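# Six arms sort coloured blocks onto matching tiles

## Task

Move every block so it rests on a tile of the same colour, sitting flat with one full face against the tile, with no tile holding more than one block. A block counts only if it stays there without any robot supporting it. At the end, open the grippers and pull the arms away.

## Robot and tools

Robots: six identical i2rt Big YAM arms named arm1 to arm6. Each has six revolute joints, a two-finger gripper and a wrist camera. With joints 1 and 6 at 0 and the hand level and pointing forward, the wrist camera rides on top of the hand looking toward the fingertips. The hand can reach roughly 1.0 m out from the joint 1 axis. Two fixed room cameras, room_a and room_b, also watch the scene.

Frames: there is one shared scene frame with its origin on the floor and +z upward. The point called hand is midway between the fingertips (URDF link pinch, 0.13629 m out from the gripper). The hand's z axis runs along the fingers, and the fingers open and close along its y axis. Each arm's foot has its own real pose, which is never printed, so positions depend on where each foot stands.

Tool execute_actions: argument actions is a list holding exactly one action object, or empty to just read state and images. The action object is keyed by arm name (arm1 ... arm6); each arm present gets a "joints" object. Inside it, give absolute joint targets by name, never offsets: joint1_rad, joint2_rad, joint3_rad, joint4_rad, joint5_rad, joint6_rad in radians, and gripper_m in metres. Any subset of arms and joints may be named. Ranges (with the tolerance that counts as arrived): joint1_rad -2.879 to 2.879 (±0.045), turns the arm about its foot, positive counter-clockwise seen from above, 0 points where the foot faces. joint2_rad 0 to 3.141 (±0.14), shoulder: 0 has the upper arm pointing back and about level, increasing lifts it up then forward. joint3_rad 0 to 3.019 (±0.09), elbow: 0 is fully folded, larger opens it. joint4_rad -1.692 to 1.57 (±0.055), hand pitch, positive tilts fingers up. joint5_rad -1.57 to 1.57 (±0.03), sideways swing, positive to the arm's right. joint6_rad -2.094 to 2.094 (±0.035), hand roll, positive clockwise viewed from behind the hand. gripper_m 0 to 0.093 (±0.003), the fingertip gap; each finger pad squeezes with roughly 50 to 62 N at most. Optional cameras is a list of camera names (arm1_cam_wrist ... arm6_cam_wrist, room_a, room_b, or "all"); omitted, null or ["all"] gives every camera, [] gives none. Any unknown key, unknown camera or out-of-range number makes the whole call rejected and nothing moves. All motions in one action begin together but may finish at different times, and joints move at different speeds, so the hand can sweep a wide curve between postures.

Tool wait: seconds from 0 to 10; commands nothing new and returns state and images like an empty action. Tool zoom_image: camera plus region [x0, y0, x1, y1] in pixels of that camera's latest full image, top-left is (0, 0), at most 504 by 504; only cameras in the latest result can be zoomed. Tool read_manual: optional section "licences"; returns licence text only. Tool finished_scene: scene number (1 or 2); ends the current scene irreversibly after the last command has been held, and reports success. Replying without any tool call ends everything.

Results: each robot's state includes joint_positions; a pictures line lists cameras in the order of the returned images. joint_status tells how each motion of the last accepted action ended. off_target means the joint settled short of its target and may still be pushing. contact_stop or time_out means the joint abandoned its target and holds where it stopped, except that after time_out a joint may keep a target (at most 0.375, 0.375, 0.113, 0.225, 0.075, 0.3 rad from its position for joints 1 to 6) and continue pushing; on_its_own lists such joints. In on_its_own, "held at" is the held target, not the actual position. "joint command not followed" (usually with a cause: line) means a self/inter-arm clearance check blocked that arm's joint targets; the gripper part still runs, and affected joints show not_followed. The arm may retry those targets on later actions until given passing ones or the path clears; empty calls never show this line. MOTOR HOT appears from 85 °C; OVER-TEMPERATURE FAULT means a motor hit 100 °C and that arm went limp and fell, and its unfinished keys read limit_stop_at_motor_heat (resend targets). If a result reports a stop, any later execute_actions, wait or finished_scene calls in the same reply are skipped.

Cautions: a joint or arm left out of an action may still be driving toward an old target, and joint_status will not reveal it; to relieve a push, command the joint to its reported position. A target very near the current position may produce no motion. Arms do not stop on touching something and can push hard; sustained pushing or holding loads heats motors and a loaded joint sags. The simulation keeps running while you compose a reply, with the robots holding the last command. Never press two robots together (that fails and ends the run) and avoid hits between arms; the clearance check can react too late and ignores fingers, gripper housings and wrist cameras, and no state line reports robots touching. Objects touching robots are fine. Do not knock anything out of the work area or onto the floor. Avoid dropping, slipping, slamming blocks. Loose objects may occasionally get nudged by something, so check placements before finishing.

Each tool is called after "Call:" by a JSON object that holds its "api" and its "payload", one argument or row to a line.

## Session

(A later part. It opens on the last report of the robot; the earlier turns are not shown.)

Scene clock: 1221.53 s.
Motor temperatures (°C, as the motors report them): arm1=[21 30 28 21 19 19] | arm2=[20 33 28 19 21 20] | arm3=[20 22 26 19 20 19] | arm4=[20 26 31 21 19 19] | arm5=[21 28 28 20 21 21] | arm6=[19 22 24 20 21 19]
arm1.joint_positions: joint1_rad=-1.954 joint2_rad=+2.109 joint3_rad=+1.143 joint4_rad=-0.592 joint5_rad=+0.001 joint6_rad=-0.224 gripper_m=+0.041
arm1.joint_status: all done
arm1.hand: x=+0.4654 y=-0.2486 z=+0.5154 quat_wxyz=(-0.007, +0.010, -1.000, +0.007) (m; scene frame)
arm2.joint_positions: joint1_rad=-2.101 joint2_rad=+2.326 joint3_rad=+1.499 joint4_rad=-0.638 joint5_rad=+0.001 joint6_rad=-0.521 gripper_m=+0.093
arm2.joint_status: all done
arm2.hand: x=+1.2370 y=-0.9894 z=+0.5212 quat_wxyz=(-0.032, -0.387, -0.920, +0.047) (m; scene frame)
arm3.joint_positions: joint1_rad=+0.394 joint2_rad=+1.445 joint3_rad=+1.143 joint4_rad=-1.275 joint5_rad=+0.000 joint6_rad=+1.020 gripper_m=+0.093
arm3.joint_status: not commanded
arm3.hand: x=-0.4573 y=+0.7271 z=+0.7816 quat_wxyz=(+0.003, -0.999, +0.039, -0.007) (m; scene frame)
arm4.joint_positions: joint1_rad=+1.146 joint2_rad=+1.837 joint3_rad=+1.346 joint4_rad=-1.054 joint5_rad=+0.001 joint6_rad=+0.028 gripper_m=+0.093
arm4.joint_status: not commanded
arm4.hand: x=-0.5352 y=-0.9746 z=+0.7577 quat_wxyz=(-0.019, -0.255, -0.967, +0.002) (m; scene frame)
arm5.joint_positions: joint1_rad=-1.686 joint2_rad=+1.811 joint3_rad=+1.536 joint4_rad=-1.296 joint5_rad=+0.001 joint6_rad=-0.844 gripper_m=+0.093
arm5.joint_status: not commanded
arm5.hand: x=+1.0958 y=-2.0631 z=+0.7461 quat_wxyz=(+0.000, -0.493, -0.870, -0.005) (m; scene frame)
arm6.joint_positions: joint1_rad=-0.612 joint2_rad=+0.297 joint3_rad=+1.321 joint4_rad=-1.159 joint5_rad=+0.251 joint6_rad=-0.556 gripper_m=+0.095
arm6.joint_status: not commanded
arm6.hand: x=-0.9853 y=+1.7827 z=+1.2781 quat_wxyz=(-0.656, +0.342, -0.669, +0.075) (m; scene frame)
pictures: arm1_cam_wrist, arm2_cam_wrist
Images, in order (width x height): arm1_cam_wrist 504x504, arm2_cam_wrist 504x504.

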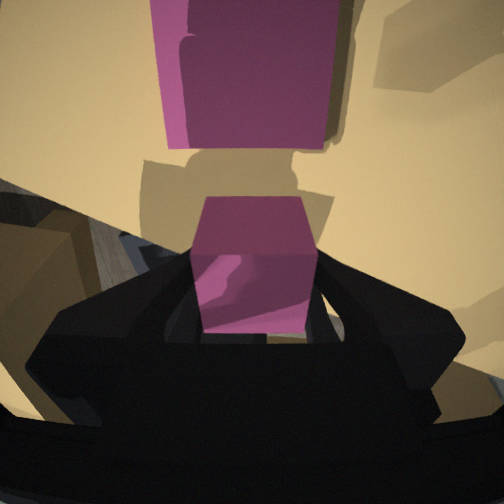

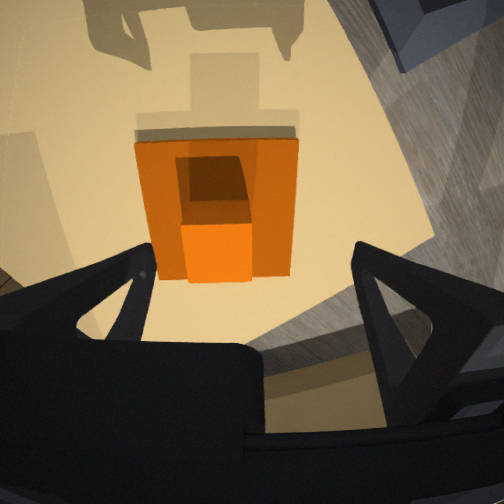

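Call:
{"api": "execute_actions", "payload": {
  "actions": [
    {"arm1": {"joints": {"joint1_rad": -1.916, "joint2_rad": 2.395, "joint3_rad": 1.455, "joint6_rad": -0.172}}, "arm2": {"joints": {"joint2_rad": 2.05, "joint4_rad": -1.0}}}
  ],
  "cameras": ["arm1_cam_wrist"]
}}

Scene clock: 1229.20 s.
Motor temperatures (°C, as the motors report them): arm1=[21 30 29 21 19 19] | arm2=[20 33 28 19 21 20] | arm3=[20 22 26 19 20 19] | arm4=[20 26 31 21 19 19] | arm5=[21 28 28 20 21 21] | arm6=[19 22 24 20 21 19]
arm1.joint_positions: joint1_rad=-1.918 joint2_rad=+2.399 joint3_rad=+1.424 joint4_rad=-0.597 joint5_rad=+0.001 joint6_rad=-0.179 gripper_m=+0.041
arm1.joint_status: all done
arm1.hand: x=+0.5345 y=-0.2434 z=+0.4293 quat_wxyz=(-0.001, +0.005, -1.000, +0.006) (m; scene frame)
arm2.joint_positions: joint1_rad=-2.101 joint2_rad=+2.034 joint3_rad=+1.499 joint4_rad=-0.986 joint5_rad=+0.001 joint6_rad=-0.521 gripper_m=+0.093
arm2.joint_status: all done
arm2.hand: x=+1.2320 y=-0.9661 z=+0.6857 quat_wxyz=(-0.015, -0.388, -0.921, +0.025) (m; scene frame)
arm3.joint_positions: joint1_rad=+0.394 joint2_rad=+1.445 joint3_rad=+1.143 joint4_rad=-1.275 joint5_rad=+0.000 joint6_rad=+1.020 gripper_m=+0.093
arm3.joint_status: not commanded
arm3.hand: x=-0.4573 y=+0.7271 z=+0.7816 quat_wxyz=(+0.003, -0.999, +0.039, -0.007) (m; scene frame)
arm4.joint_positions: joint1_rad=+1.146 joint2_rad=+1.837 joint3_rad=+1.346 joint4_rad=-1.054 joint5_rad=+0.001 joint6_rad=+0.028 gripper_m=+0.093
arm4.joint_status: not commanded
arm4.hand: x=-0.5352 y=-0.9746 z=+0.7577 quat_wxyz=(-0.019, -0.255, -0.967, +0.002) (m; scene frame)
arm5.joint_positions: joint1_rad=-1.686 joint2_rad=+1.811 joint3_rad=+1.536 joint4_rad=-1.296 joint5_rad=+0.001 joint6_rad=-0.844 gripper_m=+0.093
arm5.joint_status: not commanded
arm5.hand: x=+1.0958 y=-2.0631 z=+0.7461 quat_wxyz=(+0.000, -0.493, -0.870, -0.005) (m; scene frame)
arm6.joint_positions: joint1_rad=-0.612 joint2_rad=+0.297 joint3_rad=+1.321 joint4_rad=-1.159 joint5_rad=+0.251 joint6_rad=-0.556 gripper_m=+0.095
arm6.joint_status: not commanded
arm6.hand: x=-0.9853 y=+1.7827 z=+1.2781 quat_wxyz=(-0.656, +0.342, -0.669, +0.075) (m; scene frame)
pictures: arm1_cam_wrist
Images, in order (width x height): arm1_cam_wrist 504x504.

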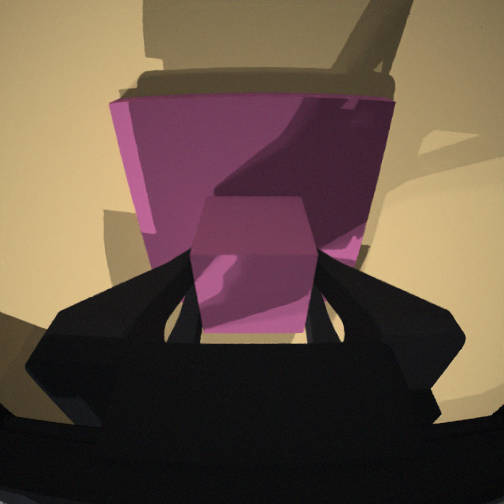

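Call:
{"api": "execute_actions", "payload": {
  "actions": [
    {"arm1": {"joints": {"joint2_rad": 2.433, "joint3_rad": 1.43, "joint4_rad": -0.572}}}
  ],
  "cameras": ["arm1_cam_wrist"]
}}

Scene clock: 1233.13 s.
Motor temperatures (°C, as the motors report them): arm1=[21 30 29 21 19 19] | arm2=[20 33 28 19 21 20] | arm3=[20 22 26 19 20 19] | arm4=[20 26 31 21 19 19] | arm5=[21 28 28 20 21 21] | arm6=[19 22 24 20 21 19]
arm1.joint_positions: joint1_rad=-1.918 joint2_rad=+2.405 joint3_rad=+1.424 joint4_rad=-0.582 joint5_rad=+0.001 joint6_rad=-0.179 gripper_m=+0.041
arm1.joint_status: all done
arm1.hand: x=+0.5359 y=-0.2436 z=+0.4258 quat_wxyz=(-0.005, +0.005, -1.000, +0.007) (m; scene frame)
arm2.joint_positions: joint1_rad=-2.101 joint2_rad=+2.034 joint3_rad=+1.499 joint4_rad=-0.986 joint5_rad=+0.001 joint6_rad=-0.521 gripper_m=+0.093
arm2.joint_status: not commanded
arm2.hand: x=+1.2320 y=-0.9661 z=+0.6857 quat_wxyz=(-0.015, -0.388, -0.921, +0.025) (m; scene frame)
arm3.joint_positions: joint1_rad=+0.394 joint2_rad=+1.445 joint3_rad=+1.143 joint4_rad=-1.275 joint5_rad=+0.000 joint6_rad=+1.020 gripper_m=+0.093
arm3.joint_status: not commanded
arm3.hand: x=-0.4573 y=+0.7271 z=+0.7816 quat_wxyz=(+0.003, -0.999, +0.039, -0.007) (m; scene frame)
arm4.joint_positions: joint1_rad=+1.146 joint2_rad=+1.837 joint3_rad=+1.346 joint4_rad=-1.054 joint5_rad=+0.001 joint6_rad=+0.028 gripper_m=+0.093
arm4.joint_status: not commanded
arm4.hand: x=-0.5352 y=-0.9746 z=+0.7577 quat_wxyz=(-0.019, -0.255, -0.967, +0.002) (m; scene frame)
arm5.joint_positions: joint1_rad=-1.686 joint2_rad=+1.811 joint3_rad=+1.536 joint4_rad=-1.296 joint5_rad=+0.001 joint6_rad=-0.844 gripper_m=+0.093
arm5.joint_status: not commanded
arm5.hand: x=+1.0958 y=-2.0631 z=+0.7461 quat_wxyz=(+0.000, -0.493, -0.870, -0.005) (m; scene frame)
arm6.joint_positions: joint1_rad=-0.612 joint2_rad=+0.297 joint3_rad=+1.321 joint4_rad=-1.159 joint5_rad=+0.251 joint6_rad=-0.556 gripper_m=+0.095
arm6.joint_status: not commanded
arm6.hand: x=-0.9853 y=+1.7827 z=+1.2781 quat_wxyz=(-0.656, +0.342, -0.669, +0.075) (m; scene frame)
pictures: arm1_cam_wrist
Images, in order (width x height): arm1_cam_wrist 504x504.

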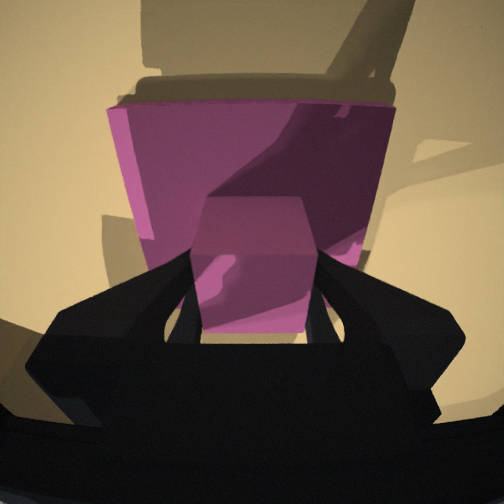

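Call:
{"api": "zoom_image", "payload": {
  "camera": "arm1_cam_wrist",
  "region": [170, 150, 290, 240]
}}

Region (170, 150, 290, 240) of arm1_cam_wrist's 504x504 image, scaled by 4.200, with more detail than that image has; it fills the top 378 rows of this view, and the rest is white.

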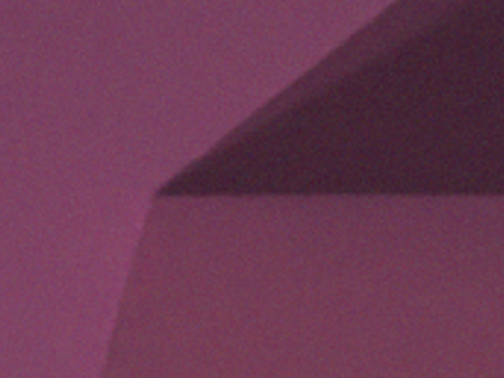

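Call:
{"api": "execute_actions", "payload": {
  "actions": [
    {"arm1": {"joints": {"joint2_rad": 2.405, "gripper_m": 0.075}}}
  ],
  "cameras": ["arm1_cam_wrist"]
}}

Call:
{"api": "execute_actions", "payload": {
  "actions": [
    {"arm1": {"joints": {"joint2_rad": 2.2, "joint4_rad": -0.78, "gripper_m": 0.093}}}
  ]
}}

Scene clock: 1237.37 s.
Motor temperatures (°C, as the motors report them): arm1=[21 30 29 21 19 19] | arm2=[20 33 29 19 21 20] | arm3=[20 22 26 19 20 19] | arm4=[20 26 31 21 19 19] | arm5=[21 28 28 20 21 21] | arm6=[19 22 24 20 21 19]
arm1.joint_positions: joint1_rad=-1.918 joint2_rad=+2.405 joint3_rad=+1.424 joint4_rad=-0.581 joint5_rad=+0.001 joint6_rad=-0.179 gripper_m=+0.075
arm1.joint_status: all done
arm1.hand: x=+0.5362 y=-0.2437 z=+0.4260 quat_wxyz=(-0.006, +0.005, -1.000, +0.007) (m; scene frame)
arm2.joint_positions: joint1_rad=-2.101 joint2_rad=+2.034 joint3_rad=+1.499 joint4_rad=-0.986 joint5_rad=+0.001 joint6_rad=-0.521 gripper_m=+0.093
arm2.joint_status: not commanded
arm2.hand: x=+1.2320 y=-0.9661 z=+0.6857 quat_wxyz=(-0.015, -0.388, -0.921, +0.025) (m; scene frame)
arm3.joint_positions: joint1_rad=+0.394 joint2_rad=+1.445 joint3_rad=+1.143 joint4_rad=-1.275 joint5_rad=+0.000 joint6_rad=+1.020 gripper_m=+0.093
arm3.joint_status: not commanded
arm3.hand: x=-0.4573 y=+0.7271 z=+0.7816 quat_wxyz=(+0.003, -0.999, +0.039, -0.007) (m; scene frame)
arm4.joint_positions: joint1_rad=+1.146 joint2_rad=+1.837 joint3_rad=+1.346 joint4_rad=-1.054 joint5_rad=+0.001 joint6_rad=+0.028 gripper_m=+0.093
arm4.joint_status: not commanded
arm4.hand: x=-0.5352 y=-0.9746 z=+0.7577 quat_wxyz=(-0.019, -0.255, -0.967, +0.002) (m; scene frame)
arm5.joint_positions: joint1_rad=-1.686 joint2_rad=+1.811 joint3_rad=+1.536 joint4_rad=-1.296 joint5_rad=+0.001 joint6_rad=-0.844 gripper_m=+0.093
arm5.joint_status: not commanded
arm5.hand: x=+1.0958 y=-2.0631 z=+0.7461 quat_wxyz=(+0.000, -0.493, -0.870, -0.005) (m; scene frame)
arm6.joint_positions: joint1_rad=-0.612 joint2_rad=+0.297 joint3_rad=+1.321 joint4_rad=-1.159 joint5_rad=+0.251 joint6_rad=-0.556 gripper_m=+0.095
arm6.joint_status: not commanded
arm6.hand: x=-0.9853 y=+1.7827 z=+1.2781 quat_wxyz=(-0.656, +0.342, -0.669, +0.075) (m; scene frame)
pictures: arm1_cam_wrist
Images, in order (width x height): arm1_cam_wrist 504x504.

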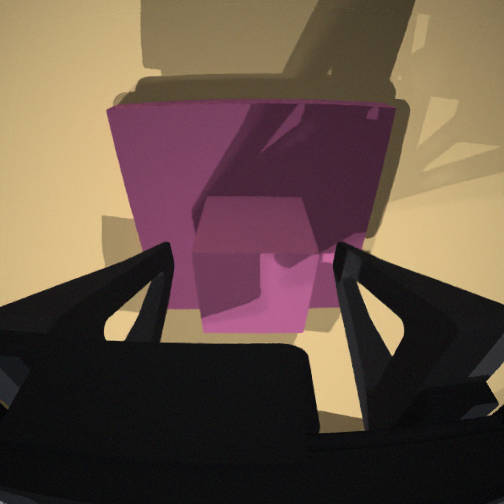

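Scene clock: 1238.63 s.
Motor temperatures (°C, as the motors report them): arm1=[21 30 29 21 19 19] | arm2=[20 33 29 19 21 20] | arm3=[20 22 26 19 20 19] | arm4=[20 26 31 21 19 19] | arm5=[21 28 28 20 21 21] | arm6=[19 22 24 20 21 19]
arm1.joint_positions: joint1_rad=-1.918 joint2_rad=+2.187 joint3_rad=+1.424 joint4_rad=-0.772 joint5_rad=+0.001 joint6_rad=-0.179 gripper_m=+0.093
arm1.joint_status: all done
arm1.hand: x=+0.5539 y=-0.2454 z=+0.5453 quat_wxyz=(-0.019, +0.005, -1.000, +0.009) (m; scene frame)
arm2.joint_positions: joint1_rad=-2.101 joint2_rad=+2.034 joint3_rad=+1.499 joint4_rad=-0.986 joint5_rad=+0.001 joint6_rad=-0.521 gripper_m=+0.093
arm2.joint_status: not commanded
arm2.hand: x=+1.2320 y=-0.9661 z=+0.6857 quat_wxyz=(-0.015, -0.388, -0.921, +0.025) (m; scene frame)
arm3.joint_positions: joint1_rad=+0.394 joint2_rad=+1.445 joint3_rad=+1.143 joint4_rad=-1.275 joint5_rad=+0.000 joint6_rad=+1.020 gripper_m=+0.093
arm3.joint_status: not commanded
arm3.hand: x=-0.4573 y=+0.7271 z=+0.7816 quat_wxyz=(+0.003, -0.999, +0.039, -0.007) (m; scene frame)
arm4.joint_positions: joint1_rad=+1.146 joint2_rad=+1.837 joint3_rad=+1.346 joint4_rad=-1.054 joint5_rad=+0.001 joint6_rad=+0.028 gripper_m=+0.093
arm4.joint_status: not commanded
arm4.hand: x=-0.5352 y=-0.9746 z=+0.7577 quat_wxyz=(-0.019, -0.255, -0.967, +0.002) (m; scene frame)
arm5.joint_positions: joint1_rad=-1.686 joint2_rad=+1.811 joint3_rad=+1.536 joint4_rad=-1.296 joint5_rad=+0.001 joint6_rad=-0.844 gripper_m=+0.093
arm5.joint_status: not commanded
arm5.hand: x=+1.0958 y=-2.0631 z=+0.7461 quat_wxyz=(+0.000, -0.493, -0.870, -0.005) (m; scene frame)
arm6.joint_positions: joint1_rad=-0.612 joint2_rad=+0.297 joint3_rad=+1.321 joint4_rad=-1.159 joint5_rad=+0.251 joint6_rad=-0.556 gripper_m=+0.095
arm6.joint_status: not commanded
arm6.hand: x=-0.9853 y=+1.7827 z=+1.2781 quat_wxyz=(-0.656, +0.342, -0.669, +0.075) (m; scene frame)
pictures: arm1_cam_wrist, arm2_cam_wrist, arm3_cam_wrist, arm4_cam_wrist, arm5_cam_wrist, arm6_cam_wrist, room_a, room_b
Images, in order (width x height): arm1_cam_wrist 504x504, arm2_cam_wrist 504x504, arm3_cam_wrist 504x504, arm4_cam_wrist 504x504, arm5_cam_wrist 504x504, arm6_cam_wrist 504x504, room_a 504x504, room_b 504x504.

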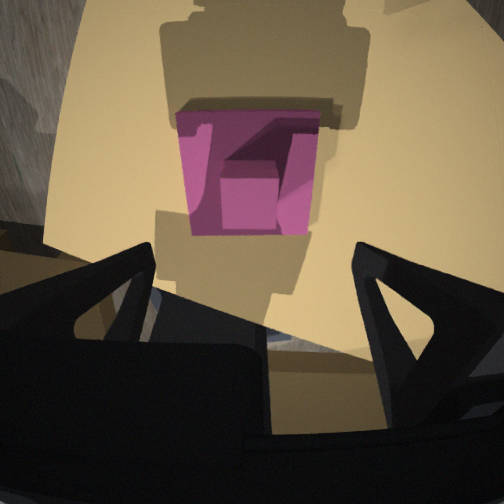

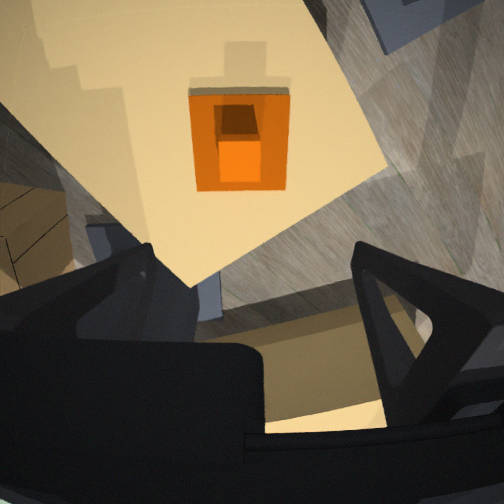

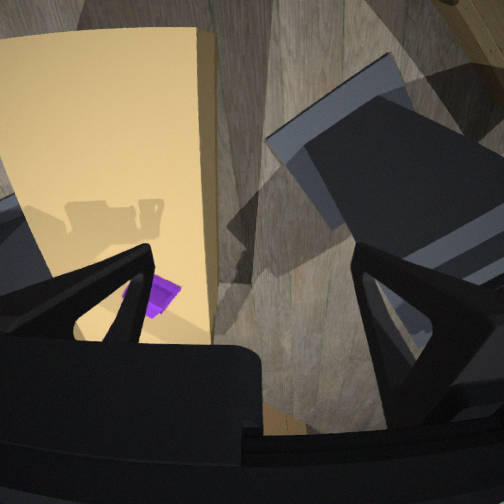

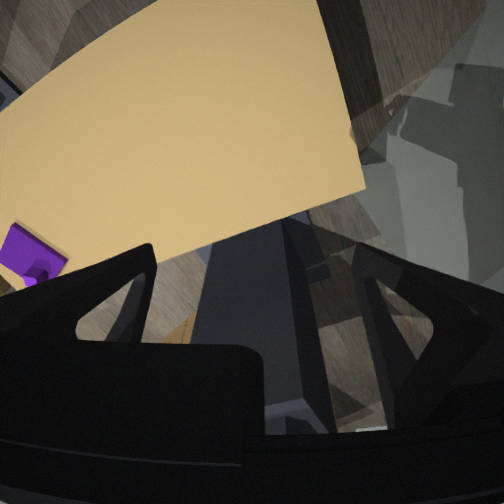

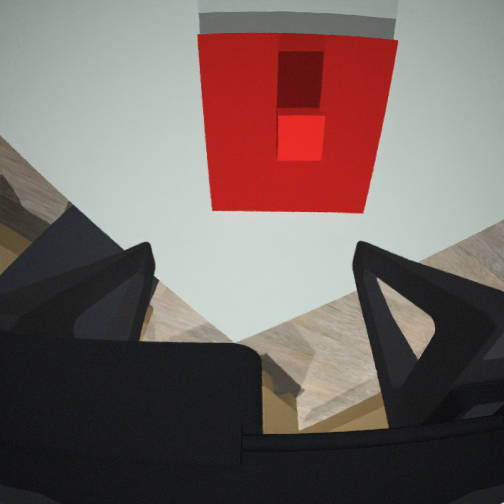

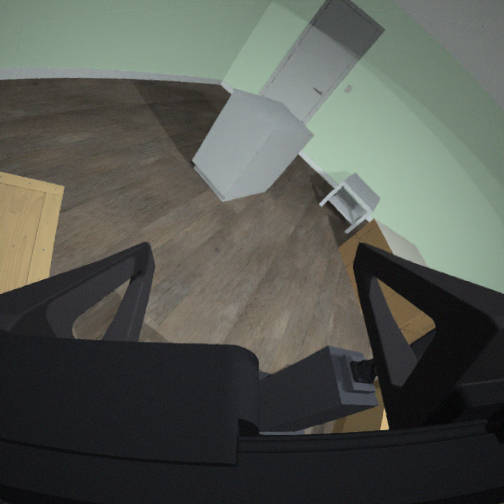

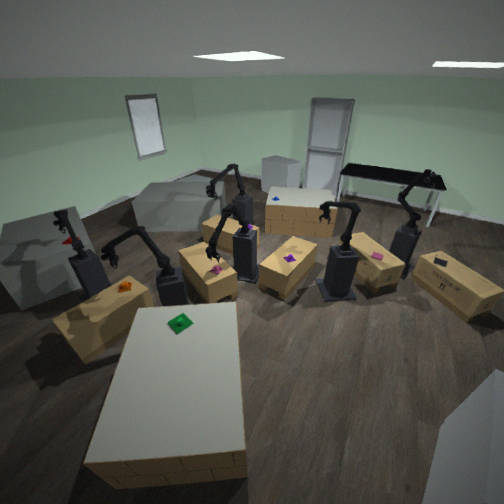

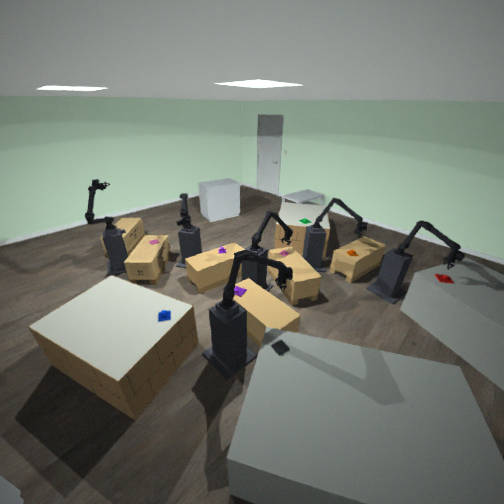

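Verify the other blocks via zoom.

Call:
{"api": "zoom_image", "payload": {
  "camera": "room_b",
  "region": [140, 230, 300, 340]
}}

Call:
{"api": "zoom_image", "payload": {
  "camera": "room_a",
  "region": [150, 180, 320, 340]
}}

Call:
{"api": "zoom_image", "payload": {
  "camera": "arm4_cam_wrist",
  "region": [0, 200, 100, 300]
}}

Region (140, 230, 300, 340) of room_b's 504x504 image, scaled by 3.150, with more detail than that image has; it fills the top 346 rows of this view, and the rest is white.

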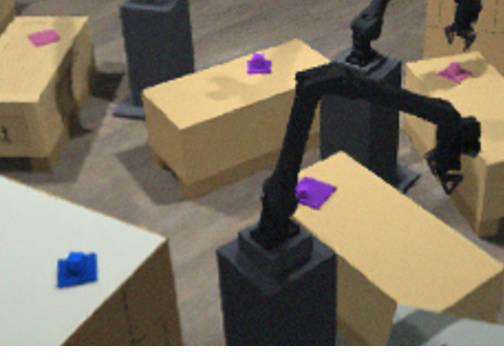

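Region (150, 180, 320, 340) of room_a's 504x504 image, scaled by 2.965, with more detail than that image has; it fills the top 474 rows of this view, and the rest is white.

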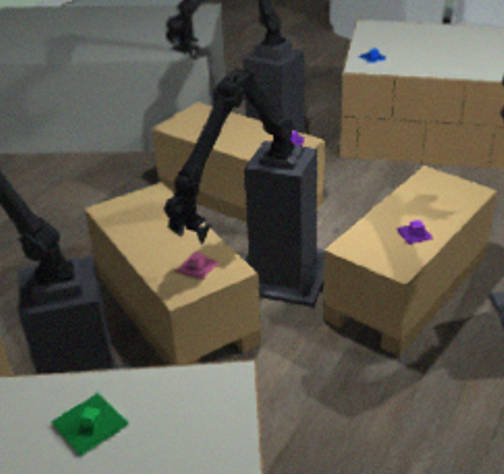

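Region (0, 200, 100, 300) of arm4_cam_wrist's 504x504 image, scaled by 5.040, with more detail than that image has.

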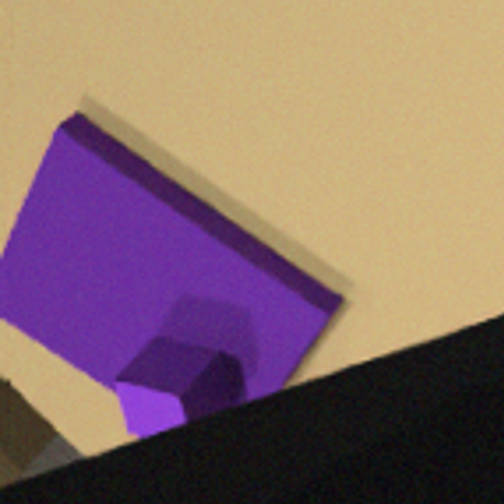

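Call:
{"api": "zoom_image", "payload": {
  "camera": "room_a",
  "region": [330, 150, 504, 330]
}}

Call:
{"api": "zoom_image", "payload": {
  "camera": "room_b",
  "region": [220, 180, 504, 460]
}}

Region (330, 150, 504, 330) of room_a's 504x504 image, scaled by 2.800, with more detail than that image has; it fills the left 487 columns of this view, and the rest is white.

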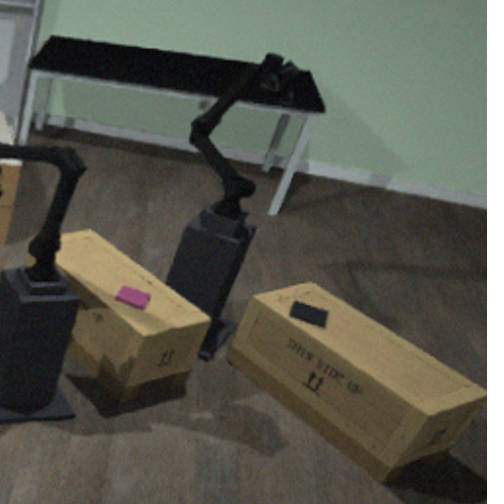

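Region (220, 180, 504, 460) of room_b's 504x504 image, scaled by 1.775, with more detail than that image has; it fills the top 497 rows of this view, and the rest is white.

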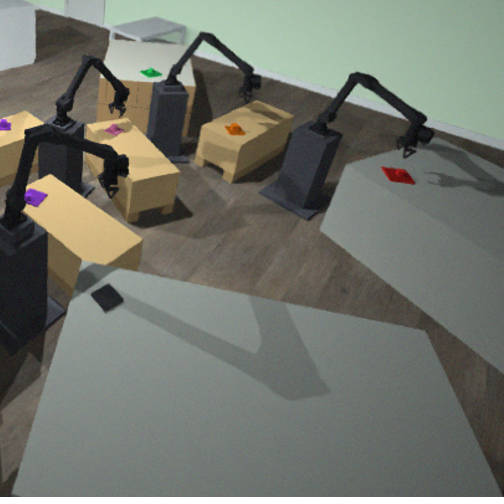

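All seven blocks are on matching tiles and all the arms are clear.

Call:
{"api": "finished_scene", "payload": {
  "scene": 2
}}

The scene is finished: the task was done.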